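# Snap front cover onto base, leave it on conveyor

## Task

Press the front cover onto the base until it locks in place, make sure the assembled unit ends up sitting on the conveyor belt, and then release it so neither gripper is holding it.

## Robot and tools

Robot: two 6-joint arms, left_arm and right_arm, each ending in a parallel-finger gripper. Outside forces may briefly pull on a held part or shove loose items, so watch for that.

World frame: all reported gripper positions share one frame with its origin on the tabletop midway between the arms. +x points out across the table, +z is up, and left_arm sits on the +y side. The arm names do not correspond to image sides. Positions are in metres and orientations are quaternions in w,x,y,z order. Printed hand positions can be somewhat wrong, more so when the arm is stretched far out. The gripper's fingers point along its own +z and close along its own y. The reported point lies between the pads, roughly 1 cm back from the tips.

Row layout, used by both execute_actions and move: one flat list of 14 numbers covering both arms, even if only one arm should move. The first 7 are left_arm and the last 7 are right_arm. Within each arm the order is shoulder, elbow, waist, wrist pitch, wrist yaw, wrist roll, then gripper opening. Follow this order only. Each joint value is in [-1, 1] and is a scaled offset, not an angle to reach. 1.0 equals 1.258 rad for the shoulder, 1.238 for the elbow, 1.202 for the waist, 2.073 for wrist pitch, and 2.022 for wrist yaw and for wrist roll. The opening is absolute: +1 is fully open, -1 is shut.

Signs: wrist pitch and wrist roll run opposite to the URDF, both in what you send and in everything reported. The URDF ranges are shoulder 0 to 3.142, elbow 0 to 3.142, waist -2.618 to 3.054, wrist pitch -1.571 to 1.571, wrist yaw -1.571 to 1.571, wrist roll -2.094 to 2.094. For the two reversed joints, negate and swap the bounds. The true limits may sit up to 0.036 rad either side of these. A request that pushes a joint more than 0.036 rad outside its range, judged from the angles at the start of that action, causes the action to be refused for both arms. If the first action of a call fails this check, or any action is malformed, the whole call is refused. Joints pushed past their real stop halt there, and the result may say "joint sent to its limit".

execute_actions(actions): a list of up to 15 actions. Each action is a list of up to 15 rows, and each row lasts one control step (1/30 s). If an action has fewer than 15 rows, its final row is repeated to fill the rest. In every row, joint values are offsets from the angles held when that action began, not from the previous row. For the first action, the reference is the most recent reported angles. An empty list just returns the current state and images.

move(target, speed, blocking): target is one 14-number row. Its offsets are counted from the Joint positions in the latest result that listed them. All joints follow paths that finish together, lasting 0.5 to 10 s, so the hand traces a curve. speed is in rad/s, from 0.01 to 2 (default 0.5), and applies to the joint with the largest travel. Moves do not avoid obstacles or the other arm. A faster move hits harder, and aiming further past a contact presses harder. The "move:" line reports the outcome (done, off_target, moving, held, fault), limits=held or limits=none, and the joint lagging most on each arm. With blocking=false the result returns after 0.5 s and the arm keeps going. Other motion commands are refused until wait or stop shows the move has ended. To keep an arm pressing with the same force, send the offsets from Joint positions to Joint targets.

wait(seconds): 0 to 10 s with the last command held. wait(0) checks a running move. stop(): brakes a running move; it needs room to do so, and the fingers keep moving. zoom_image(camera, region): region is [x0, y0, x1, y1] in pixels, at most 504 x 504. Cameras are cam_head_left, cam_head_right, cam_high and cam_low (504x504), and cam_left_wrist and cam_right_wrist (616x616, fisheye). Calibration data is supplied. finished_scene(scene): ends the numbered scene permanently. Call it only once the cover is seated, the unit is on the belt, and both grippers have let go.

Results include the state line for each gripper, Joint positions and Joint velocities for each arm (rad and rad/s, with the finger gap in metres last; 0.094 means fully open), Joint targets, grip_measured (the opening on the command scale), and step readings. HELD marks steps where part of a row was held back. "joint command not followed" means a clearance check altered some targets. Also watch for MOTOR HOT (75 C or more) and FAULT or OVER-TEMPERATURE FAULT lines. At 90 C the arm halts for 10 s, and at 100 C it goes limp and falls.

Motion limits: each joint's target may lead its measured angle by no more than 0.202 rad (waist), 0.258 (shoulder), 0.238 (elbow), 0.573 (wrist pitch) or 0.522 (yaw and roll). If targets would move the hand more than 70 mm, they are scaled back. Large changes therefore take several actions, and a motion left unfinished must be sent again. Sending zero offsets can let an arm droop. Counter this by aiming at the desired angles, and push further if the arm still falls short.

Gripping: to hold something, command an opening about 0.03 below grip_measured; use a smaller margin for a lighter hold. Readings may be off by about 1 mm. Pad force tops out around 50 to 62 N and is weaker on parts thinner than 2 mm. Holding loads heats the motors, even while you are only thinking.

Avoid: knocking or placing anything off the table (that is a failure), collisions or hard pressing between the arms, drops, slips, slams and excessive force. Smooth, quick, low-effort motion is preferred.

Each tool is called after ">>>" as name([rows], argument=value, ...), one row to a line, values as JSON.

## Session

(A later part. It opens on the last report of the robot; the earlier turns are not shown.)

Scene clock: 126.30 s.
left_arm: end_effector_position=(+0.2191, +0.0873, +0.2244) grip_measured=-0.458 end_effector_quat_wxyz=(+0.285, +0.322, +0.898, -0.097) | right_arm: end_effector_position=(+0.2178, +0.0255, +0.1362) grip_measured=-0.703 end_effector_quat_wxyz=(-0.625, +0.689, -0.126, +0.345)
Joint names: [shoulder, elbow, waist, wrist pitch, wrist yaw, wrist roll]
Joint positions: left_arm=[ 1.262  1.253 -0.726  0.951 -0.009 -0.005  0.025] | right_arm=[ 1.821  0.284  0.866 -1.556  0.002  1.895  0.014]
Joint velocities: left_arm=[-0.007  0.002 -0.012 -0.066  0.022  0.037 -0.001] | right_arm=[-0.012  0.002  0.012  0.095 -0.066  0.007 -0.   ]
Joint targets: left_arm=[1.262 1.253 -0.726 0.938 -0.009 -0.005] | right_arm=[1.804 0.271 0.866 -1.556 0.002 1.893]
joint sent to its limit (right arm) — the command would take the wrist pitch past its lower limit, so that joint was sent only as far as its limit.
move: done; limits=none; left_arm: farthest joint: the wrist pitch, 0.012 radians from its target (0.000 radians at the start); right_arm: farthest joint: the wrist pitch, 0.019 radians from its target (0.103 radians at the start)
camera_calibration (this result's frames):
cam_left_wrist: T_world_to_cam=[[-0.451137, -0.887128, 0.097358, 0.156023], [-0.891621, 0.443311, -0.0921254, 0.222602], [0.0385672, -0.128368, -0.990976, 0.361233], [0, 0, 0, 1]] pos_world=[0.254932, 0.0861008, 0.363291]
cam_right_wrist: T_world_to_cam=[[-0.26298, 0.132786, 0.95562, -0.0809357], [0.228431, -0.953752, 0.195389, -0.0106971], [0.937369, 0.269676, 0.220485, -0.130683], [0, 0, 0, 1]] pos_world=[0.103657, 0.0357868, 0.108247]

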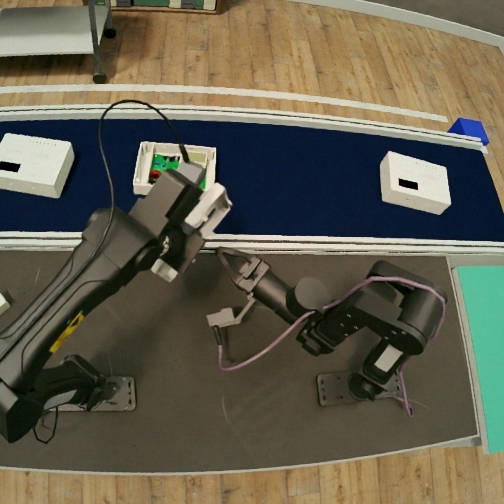

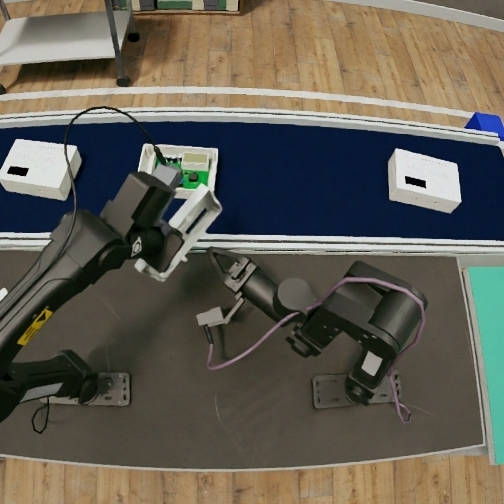

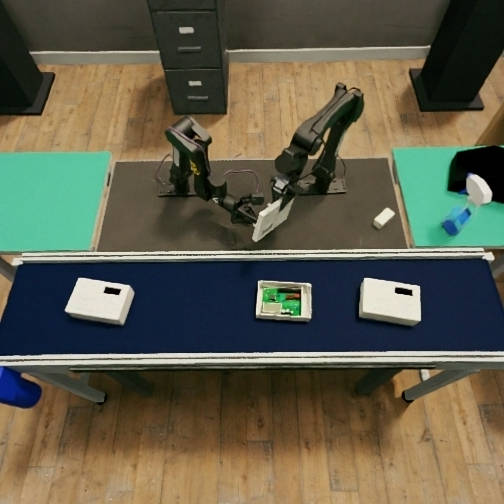

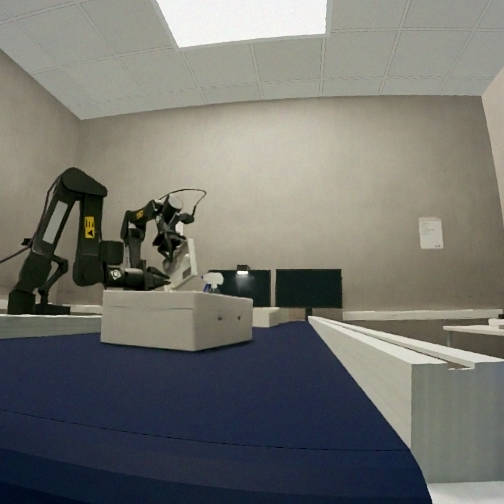

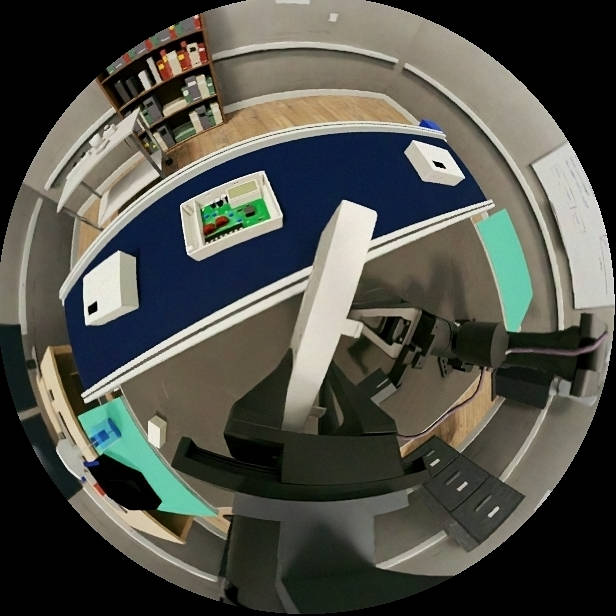

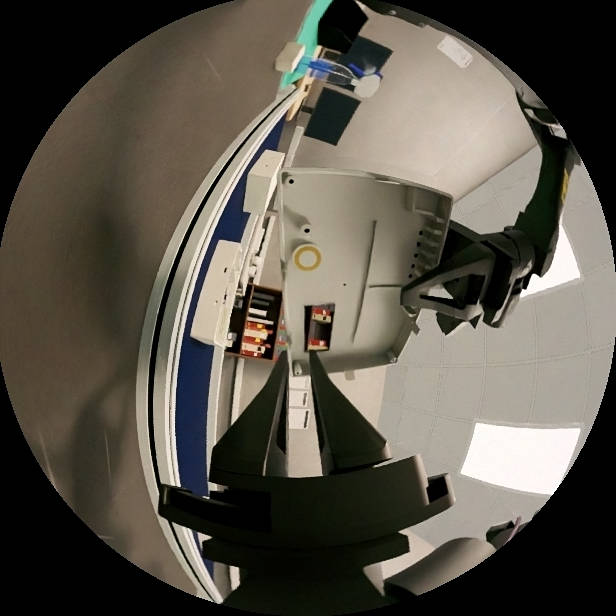

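>>> move(target=[0.2,-0.25,0.28,-0.65,0,-0.78,-0.8,-0.1,0.1,-0.5,0.1,0,-0.93,-0.7], speed=0.6)

>>> move(target=[0.39,-0.245,0,-0.49,0,0,-0.8,0,0,0,0,0,0,-0.7], speed=0.5)

Scene clock: 138.70 s.
left_arm: end_effector_position=(+0.4206, +0.1253, +0.2419) grip_measured=-0.459 end_effector_quat_wxyz=(+0.506, +0.645, +0.445, +0.360) | right_arm: end_effector_position=(+0.3700, -0.1630, +0.1690) grip_measured=-0.703 end_effector_quat_wxyz=(+0.717, -0.109, +0.682, +0.097)
Joint names: [shoulder, elbow, waist, wrist pitch, wrist yaw, wrist roll]
Joint positions: left_arm=[ 1.52   0.942 -0.397 -0.347 -0.009 -1.584  0.025] | right_arm=[ 1.713  0.391  0.274 -1.369  0.002  0.023  0.014]
Joint velocities: left_arm=[ 0.007 -0.002  0.002  0.051 -0.051  0.037  0.   ] | right_arm=[ 0.007 -0.012  0.002  0.022 -0.007  0.037 -0.   ]
Joint targets: left_arm=[1.514 0.944 -0.389 -0.396 -0.009 -1.582] | right_arm=[1.695 0.407 0.265 -1.349 0.002 0.014]
move: off_target (left_arm); limits=none; left_arm: farthest joint: the wrist pitch, 0.049 radians from its target (1.347 radians at the start); right_arm: farthest joint: the wrist pitch, 0.020 radians from its target (0.207 radians at the start)
camera_calibration (this result's frames):
cam_left_wrist: T_world_to_cam=[[-0.253286, -0.1417, -0.956957, 0.357343], [-0.196841, 0.976069, -0.09243, 0.0281382], [0.947153, 0.164957, -0.275117, -0.216324], [0, 0, 0, 1]] pos_world=[0.300941, 0.0588549, 0.285048]
cam_right_wrist: T_world_to_cam=[[0.244551, -0.96958, -0.010462, -0.251445], [-0.537522, -0.12658, -0.833696, 0.360484], [0.80701, 0.209504, -0.552125, -0.0607423], [0, 0, 0, 1]] pos_world=[0.304279, -0.18544, 0.264366]

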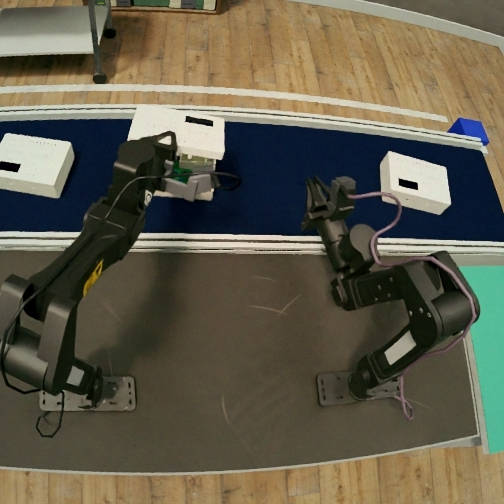

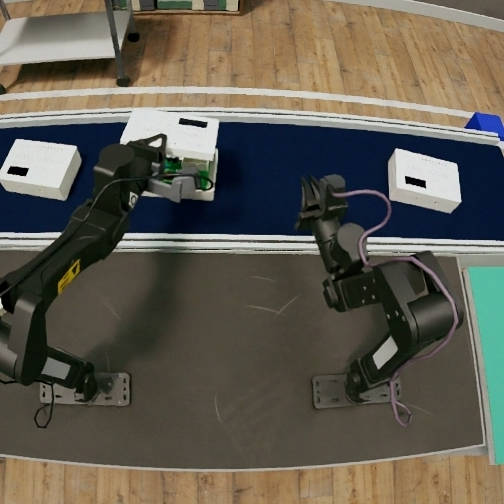

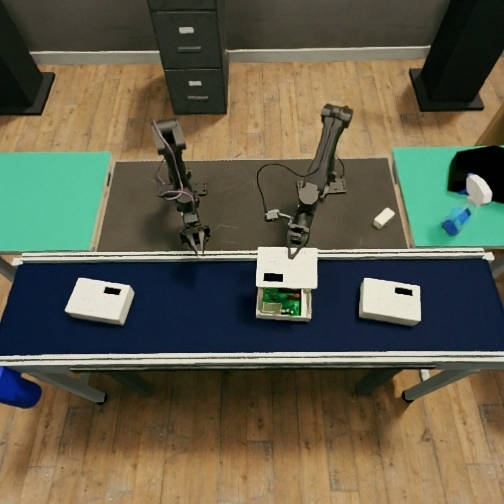

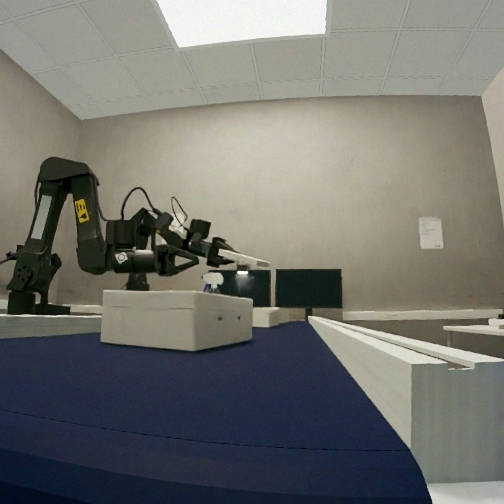

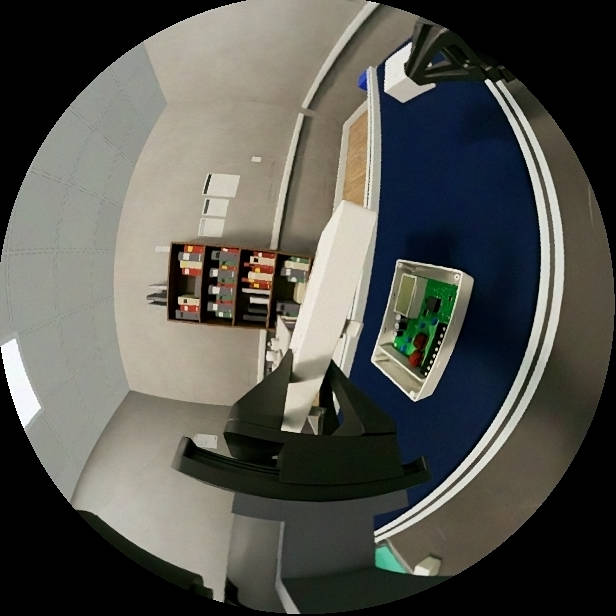

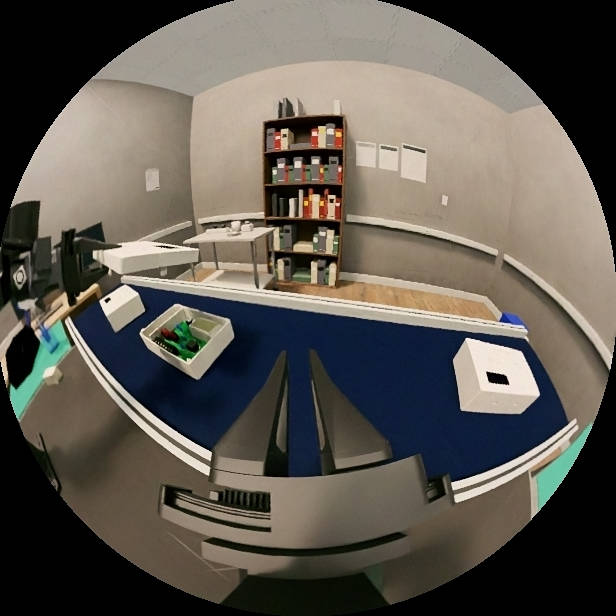

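Scene clock: 141.50 s.
left_arm: end_effector_position=(+0.4223, +0.1246, +0.1121) grip_measured=-0.460 end_effector_quat_wxyz=(+0.557, +0.601, +0.413, +0.397) | right_arm: end_effector_position=(+0.3700, -0.1630, +0.1692) grip_measured=-0.703 end_effector_quat_wxyz=(+0.717, -0.109, +0.681, +0.097)
Joint names: [shoulder, elbow, waist, wrist pitch, wrist yaw, wrist roll]
Joint positions: left_arm=[ 2.018  0.641 -0.397 -1.312 -0.009 -1.588  0.025] | right_arm=[ 1.713  0.391  0.274 -1.37   0.002  0.023  0.014]
Joint velocities: left_arm=[ 0.012  0.007  0.002  0.066 -0.022 -0.081  0.   ] | right_arm=[ 0.007  0.002 -0.002 -0.007  0.022  0.037 -0.001]
Joint targets: left_arm=[2.011 0.639 -0.397 -1.363 -0.009 -1.584] | right_arm=[1.713 0.391 0.274 -1.369 0.002 0.023]
move: off_target (left_arm); limits=none; left_arm: farthest joint: the wrist pitch, 0.050 radians from its target (1.015 radians at the start); right_arm: farthest joint: the wrist pitch, 0.001 radians from its target (0.000 radians at the start)
camera_calibration (this result's frames):
cam_left_wrist: T_world_to_cam=[[-0.100986, -0.194981, -0.975594, 0.177829], [-0.175225, 0.968764, -0.175478, 0.0182045], [0.979335, 0.153228, -0.131997, -0.281768], [0, 0, 0, 1]] pos_world=[0.297094, 0.0602122, 0.139491]
cam_right_wrist: T_world_to_cam=[[0.244558, -0.969578, -0.0104979, -0.25144], [-0.536913, -0.126395, -0.834116, 0.360513], [0.807413, 0.209626, -0.55149, -0.0608671], [0, 0, 0, 1]] pos_world=[0.304201, -0.185464, 0.264502]

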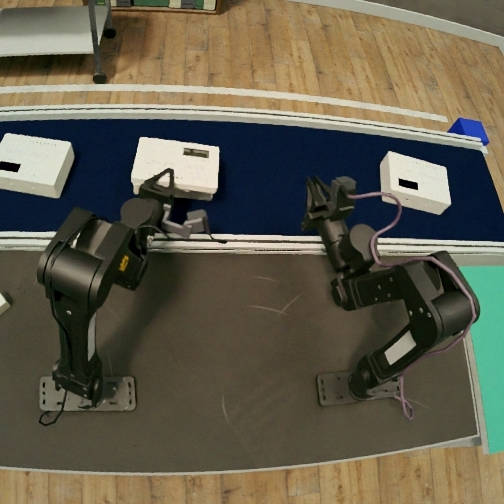

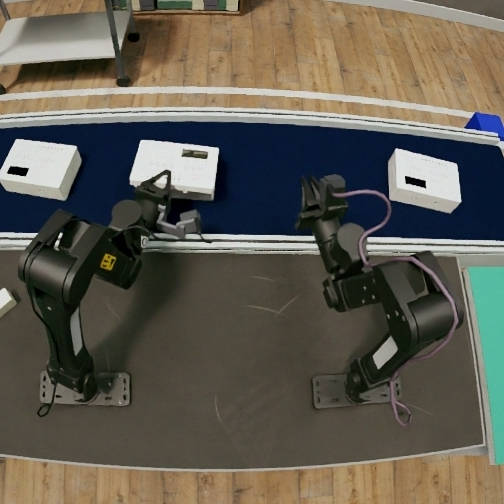

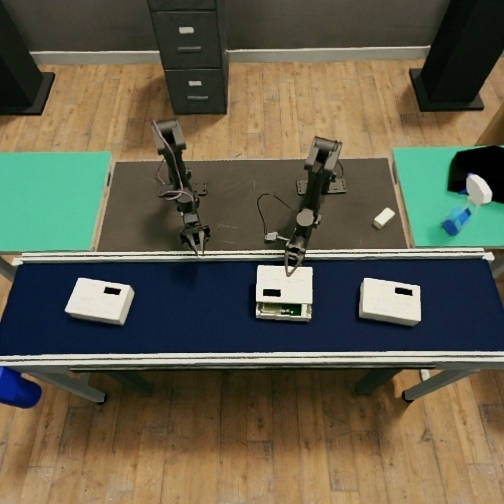

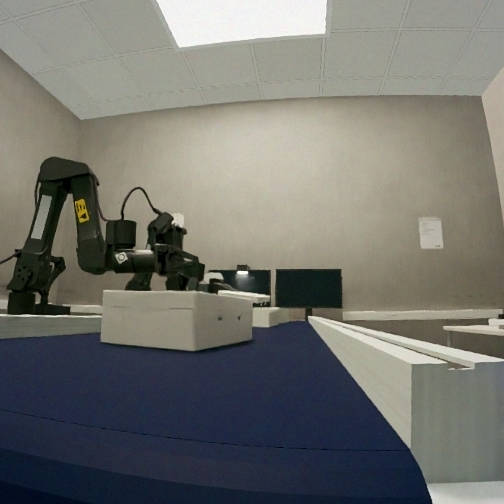

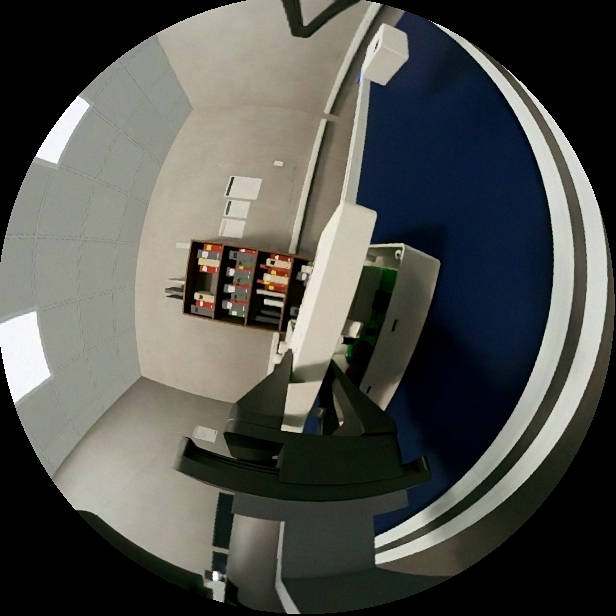

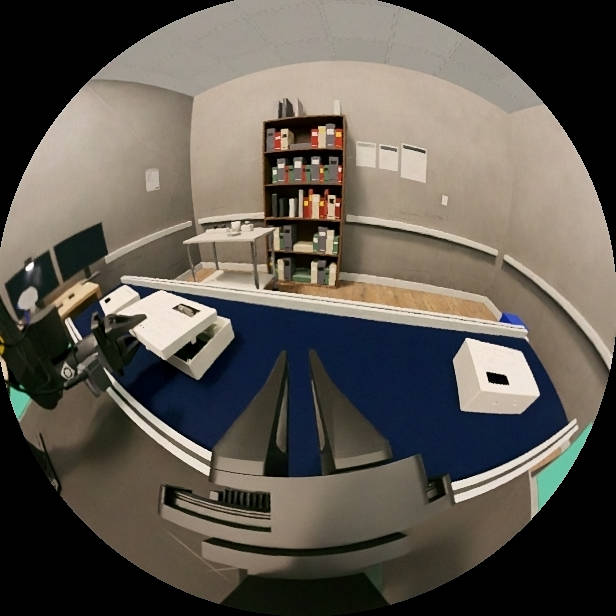

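>>> move(target=[0.062,0.062,-0.005,-0.024,0,0.012,-0.8,0,0,0,0,0,0,-0.7], speed=0.12)

>>> zoom_image(camera="cam_low", region=[200, 265, 310, 335])

>>> zoom_image(camera="cam_high", region=[240, 250, 330, 335])

>>> zoom_image(camera="cam_head_left", region=[115, 120, 245, 220])

Scene clock: 149.63 s.
left_arm: end_effector_position=(+0.4325, +0.1209, +0.0905) grip_measured=-0.460 end_effector_quat_wxyz=(+0.549, +0.608, +0.423, +0.388) | right_arm: end_effector_position=(+0.3699, -0.1630, +0.1694) grip_measured=-0.703 end_effector_quat_wxyz=(+0.718, -0.108, +0.681, +0.097)
Joint names: [shoulder, elbow, waist, wrist pitch, wrist yaw, wrist roll]
Joint positions: left_arm=[ 2.099  0.69  -0.397 -1.312 -0.009 -1.577  0.025] | right_arm=[ 1.713  0.391  0.274 -1.371  0.002  0.023  0.014]
Joint velocities: left_arm=[-0.007 -0.022  0.012  0.037 -0.007 -0.007  0.   ] | right_arm=[ 0.007  0.012  0.002 -0.007 -0.007 -0.095 -0.   ]
Joint targets: left_arm=[2.096 0.718 -0.403 -1.362 -0.008 -1.563] | right_arm=[1.713 0.391 0.274 -1.370 0.002 0.023]
move: off_target (left_arm); limits=none; left_arm: farthest joint: the wrist pitch, 0.049 radians from its target (0.049 radians at the start); right_arm: farthest joint: the wrist pitch, 0.001 radians from its target (0.000 radians at the start)
camera_calibration (this result's frames):
cam_left_wrist: T_world_to_cam=[[-0.134323, -0.194023, -0.971757, 0.171024], [-0.182379, 0.968733, -0.16821, 0.022237], [0.97401, 0.154634, -0.165509, -0.288826], [0, 0, 0, 1]] pos_world=[0.308348, 0.0563032, 0.122131]
cam_right_wrist: T_world_to_cam=[[0.244566, -0.969575, -0.0105337, -0.251435], [-0.536303, -0.126211, -0.834536, 0.360542], [0.807816, 0.209748, -0.550853, -0.0609918], [0, 0, 0, 1]] pos_world=[0.304122, -0.185488, 0.264639]

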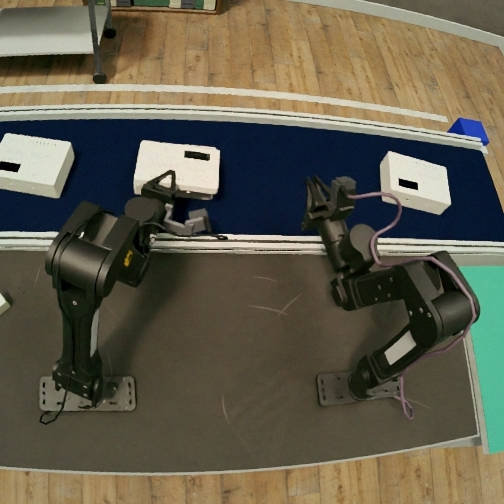

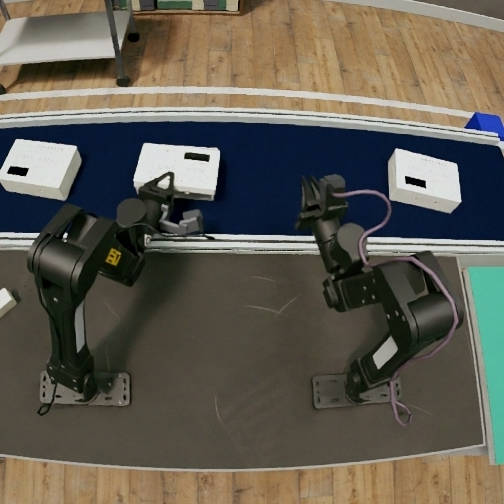

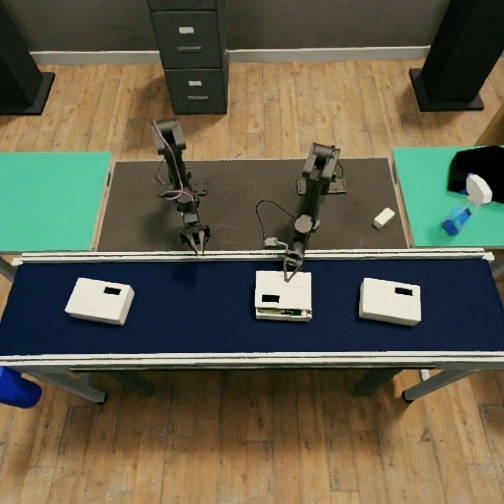

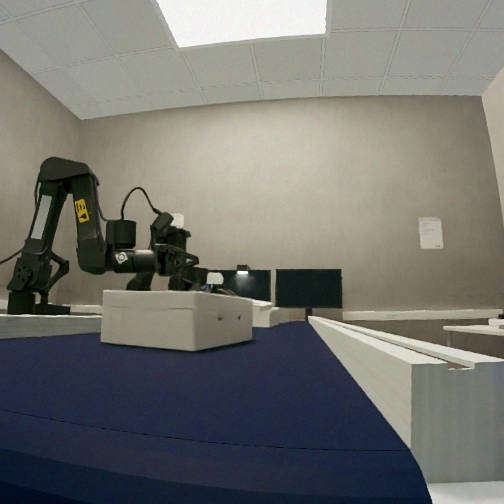

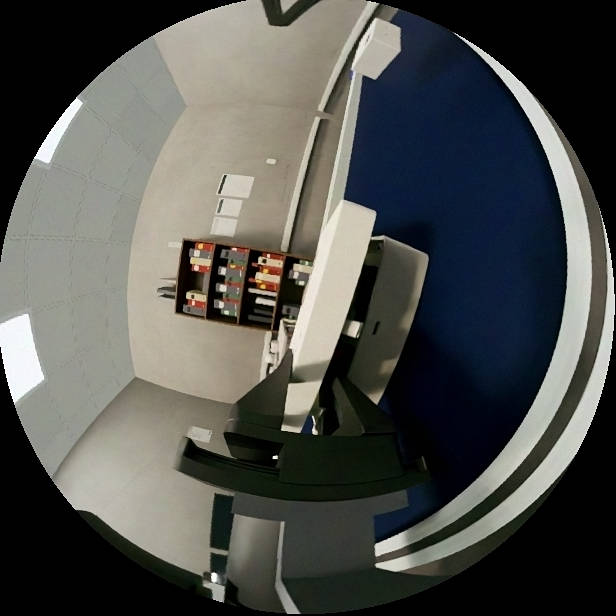

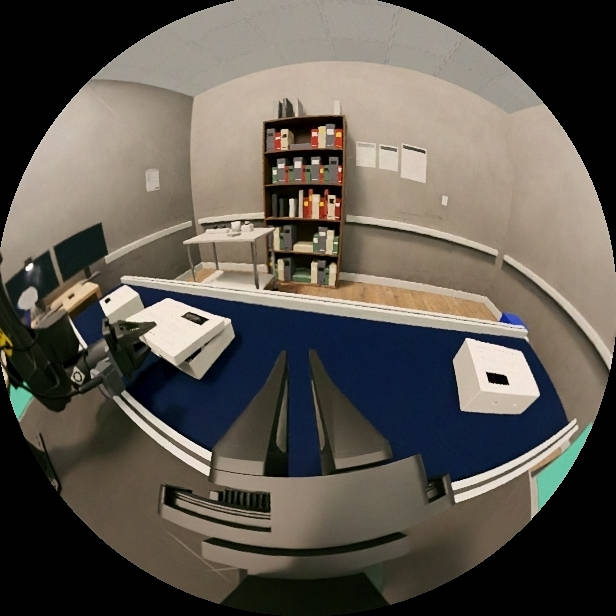

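Region (200, 265, 310, 335) of cam_low's 504x504 image, scaled by 4.582, with more detail than that image has; it fills the top 321 rows of this view, and the rest is white.

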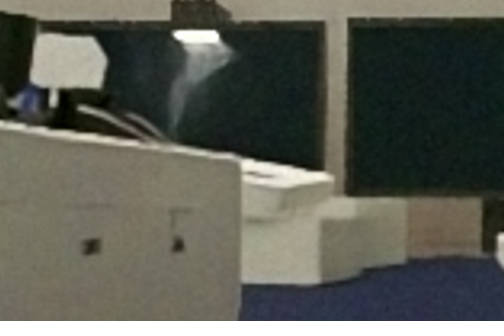

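Region (240, 250, 330, 335) of cam_high's 504x504 image, scaled by 5.600, with more detail than that image has.

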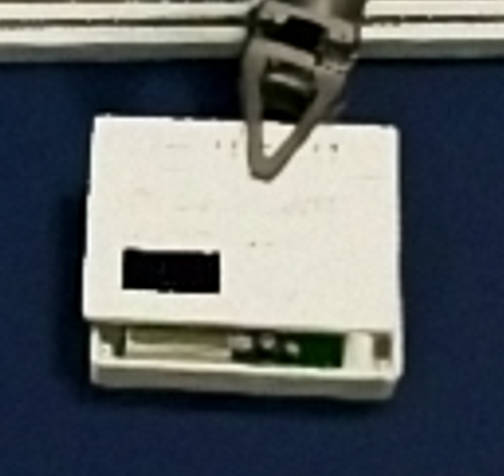

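Region (115, 120, 245, 220) of cam_head_left's 504x504 image, scaled by 3.877, with more detail than that image has; it fills the top 388 rows of this view, and the rest is white.

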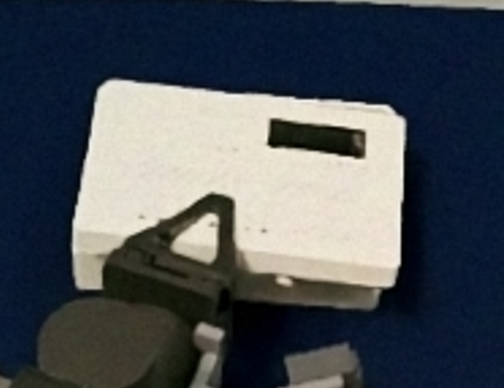

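>>> move(target=[0.034,0.093,0.027,-0.024,0,0,-0.8,0,0,0,0,0,0,-0.7], speed=0.1)

>>> zoom_image(camera="cam_low", region=[200, 265, 310, 335])

>>> zoom_image(camera="cam_high", region=[240, 250, 330, 335])

>>> zoom_image(camera="cam_head_left", region=[115, 120, 245, 220])

Scene clock: 158.43 s.
left_arm: end_effector_position=(+0.4557, +0.1248, +0.0987) grip_measured=-0.460 end_effector_quat_wxyz=(+0.557, +0.592, +0.420, +0.403) | right_arm: end_effector_position=(+0.3699, -0.1630, +0.1695) grip_measured=-0.703 end_effector_quat_wxyz=(+0.718, -0.108, +0.681, +0.097)
Joint names: [shoulder, elbow, waist, wrist pitch, wrist yaw, wrist roll]
Joint positions: left_arm=[ 2.146  0.777 -0.374 -1.314 -0.008 -1.58   0.025] | right_arm=[ 1.713  0.391  0.274 -1.371  0.002  0.023  0.014]
Joint velocities: left_arm=[ 0.002 -0.012 -0.012 -0.022  0.022 -0.007 -0.   ] | right_arm=[-0.002 -0.007 -0.002 -0.007  0.007 -0.007 -0.001]
Joint targets: left_arm=[2.142 0.805 -0.365 -1.362 -0.009 -1.577] | right_arm=[1.713 0.391 0.274 -1.370 0.002 0.023]
move: off_target (left_arm); limits=none; left_arm: farthest joint: the wrist pitch, 0.047 radians from its target (0.049 radians at the start); right_arm: farthest joint: the waist, 0.000 radians from its target (0.000 radians at the start)
camera_calibration (this result's frames):
cam_left_wrist: T_world_to_cam=[[-0.0901767, -0.207358, -0.9741, 0.164689], [-0.195865, 0.962676, -0.186794, 0.0327661], [0.976476, 0.173948, -0.127425, -0.317986], [0, 0, 0, 1]] pos_world=[0.331774, 0.0579193, 0.126025]
cam_right_wrist: T_world_to_cam=[[0.24457, -0.969574, -0.0105517, -0.251432], [-0.535999, -0.126118, -0.834745, 0.360556], [0.808017, 0.209809, -0.550535, -0.0610542], [0, 0, 0, 1]] pos_world=[0.304083, -0.185499, 0.264707]

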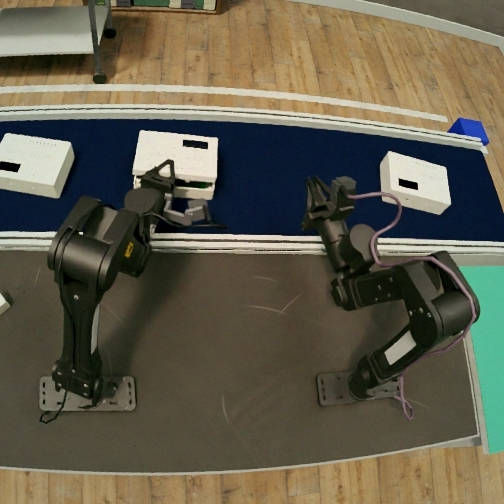

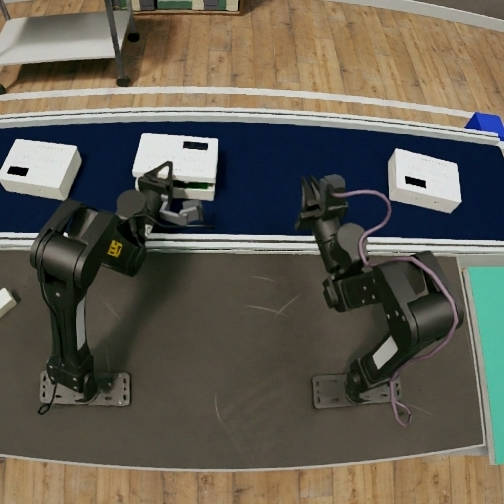

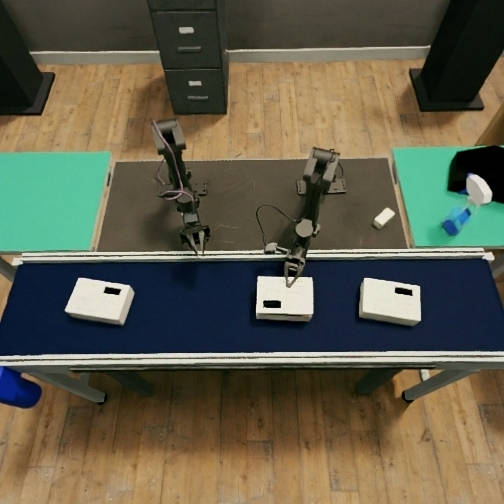

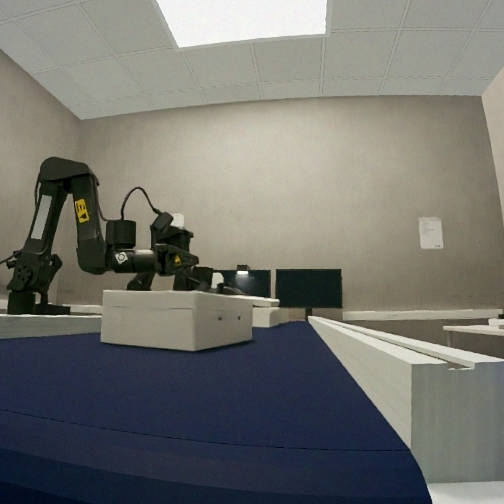

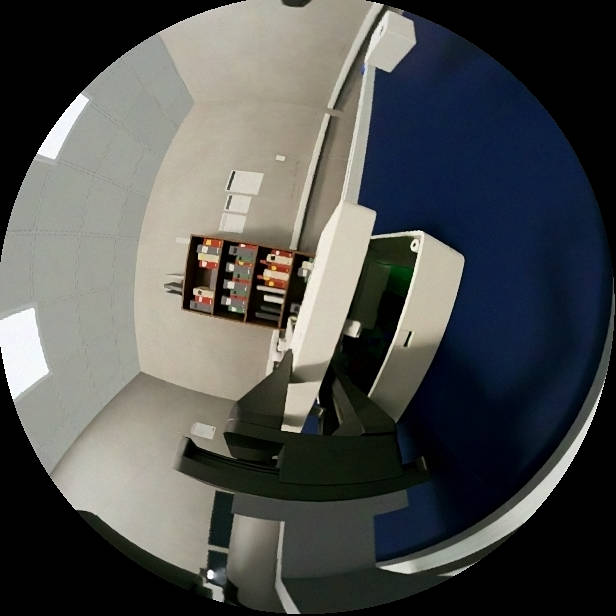

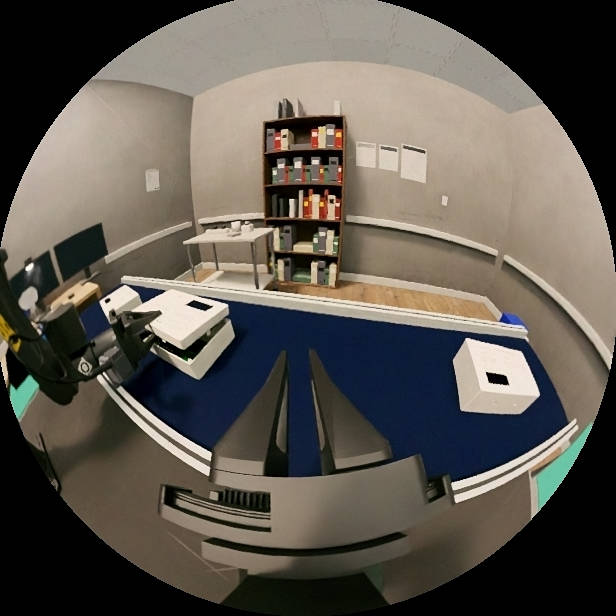

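Region (200, 265, 310, 335) of cam_low's 504x504 image, scaled by 4.582, with more detail than that image has; it fills the top 321 rows of this view, and the rest is white.

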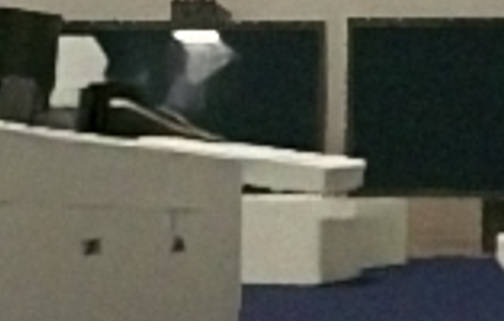

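Region (240, 250, 330, 335) of cam_high's 504x504 image, scaled by 5.600, with more detail than that image has.

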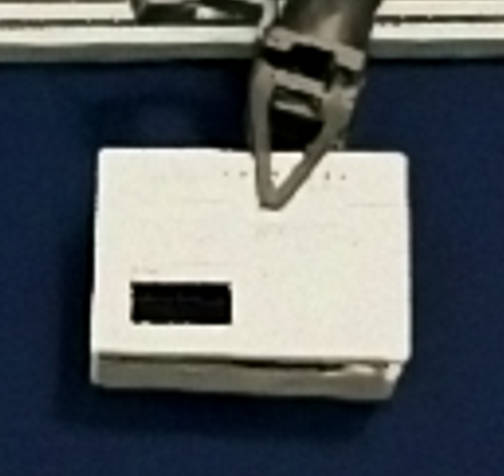

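Region (115, 120, 245, 220) of cam_head_left's 504x504 image, scaled by 3.877, with more detail than that image has; it fills the top 388 rows of this view, and the rest is white.

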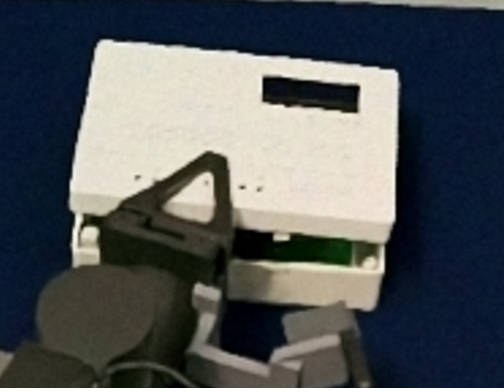

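>>> move(target=[0.014,0.02,0.018,-0.023,0.025,0,-0.8,0,0,0,0,0,0,-0.7], speed=0.06)

>>> zoom_image(camera="cam_low", region=[200, 265, 310, 335])

>>> zoom_image(camera="cam_high", region=[240, 250, 330, 335])

>>> zoom_image(camera="cam_head_left", region=[115, 120, 245, 220])

Scene clock: 167.00 s.
left_arm: end_effector_position=(+0.4558, +0.1264, +0.0907) grip_measured=-0.460 end_effector_quat_wxyz=(+0.557, +0.600, +0.417, +0.396) | right_arm: end_effector_position=(+0.3699, -0.1630, +0.1697) grip_measured=-0.703 end_effector_quat_wxyz=(+0.718, -0.108, +0.681, +0.097)
Joint names: [shoulder, elbow, waist, wrist pitch, wrist yaw, wrist roll]
Joint positions: left_arm=[ 2.165  0.777 -0.36  -1.321  0.025 -1.583  0.025] | right_arm=[ 1.713  0.391  0.274 -1.372  0.002  0.023  0.014]
Joint velocities: left_arm=[-0.002  0.012  0.007 -0.066 -0.037  0.095 -0.   ] | right_arm=[-0.012 -0.017  0.007 -0.022 -0.081 -0.022 -0.   ]
Joint targets: left_arm=[2.163 0.802 -0.352 -1.362 0.043 -1.580] | right_arm=[1.713 0.391 0.274 -1.371 0.002 0.023]
move: off_target (left_arm); limits=none; left_arm: farthest joint: the wrist pitch, 0.040 radians from its target (0.047 radians at the start); right_arm: farthest joint: the wrist pitch, 0.001 radians from its target (0.000 radians at the start)
camera_calibration (this result's frames):
cam_left_wrist: T_world_to_cam=[[-0.105186, -0.200626, -0.974005, 0.163208], [-0.180192, 0.96707, -0.179738, 0.0214088], [0.977991, 0.156602, -0.137873, -0.316948], [0, 0, 0, 1]] pos_world=[0.330997, 0.0616745, 0.119114]
cam_right_wrist: T_world_to_cam=[[0.244578, -0.969572, -0.0105875, -0.251427], [-0.535389, -0.125934, -0.835164, 0.360585], [0.808418, 0.209931, -0.549899, -0.061179], [0, 0, 0, 1]] pos_world=[0.304005, -0.185523, 0.264844]

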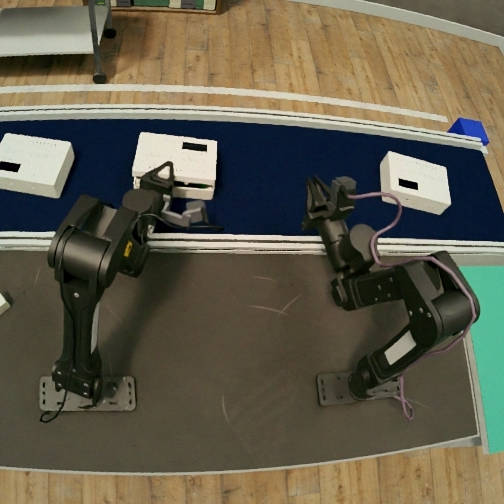

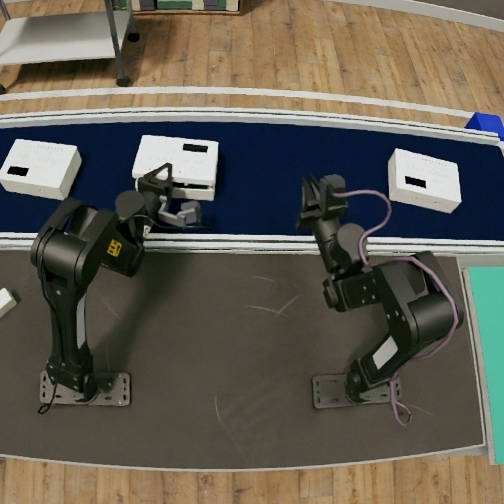

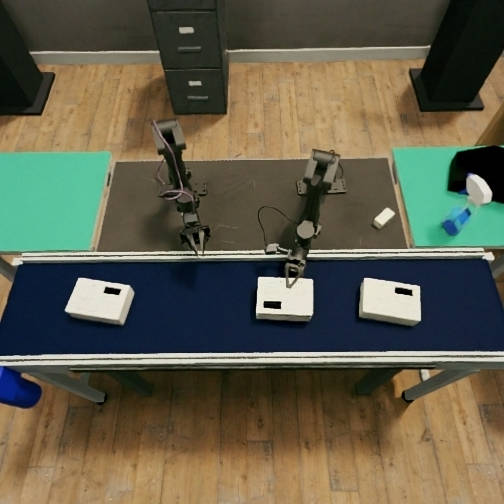

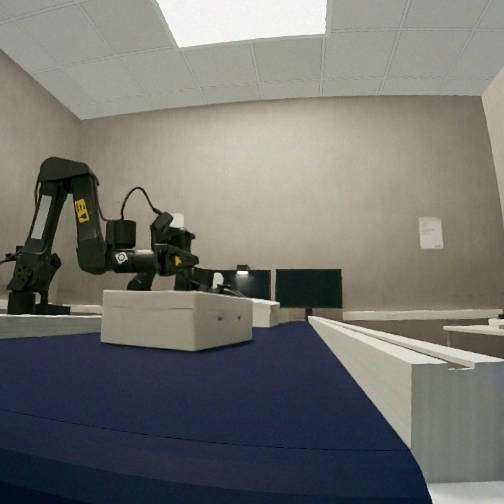

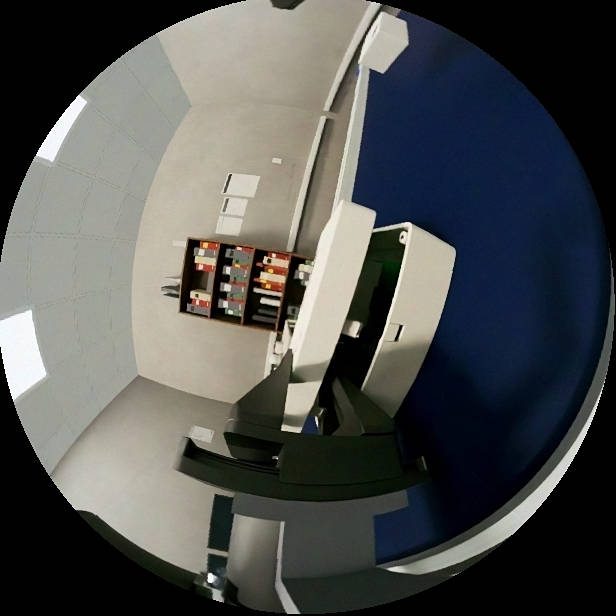

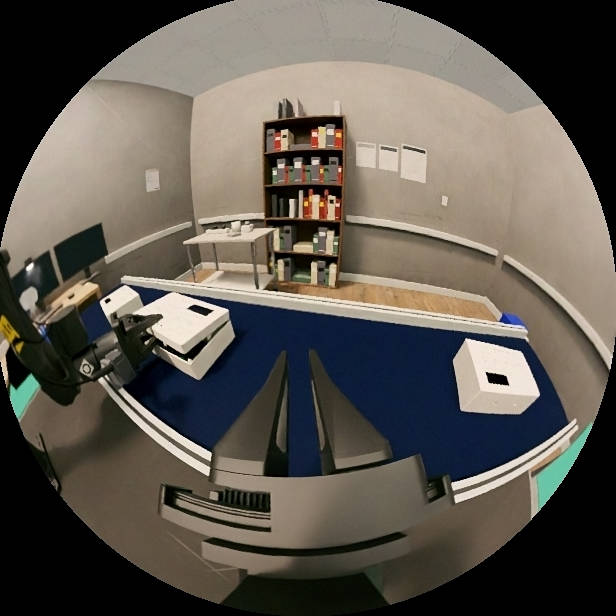

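Region (200, 265, 310, 335) of cam_low's 504x504 image, scaled by 4.582, with more detail than that image has; it fills the top 321 rows of this view, and the rest is white.

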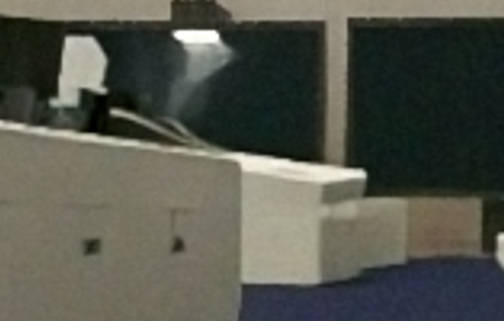

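Region (240, 250, 330, 335) of cam_high's 504x504 image, scaled by 5.600, with more detail than that image has.

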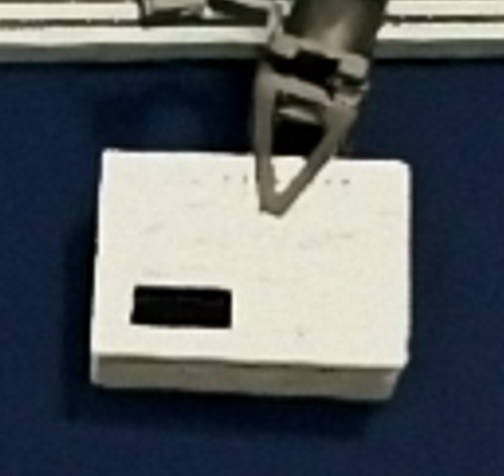

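Region (115, 120, 245, 220) of cam_head_left's 504x504 image, scaled by 3.877, with more detail than that image has; it fills the top 388 rows of this view, and the rest is white.

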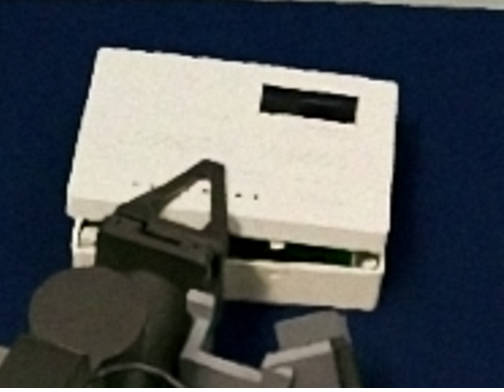

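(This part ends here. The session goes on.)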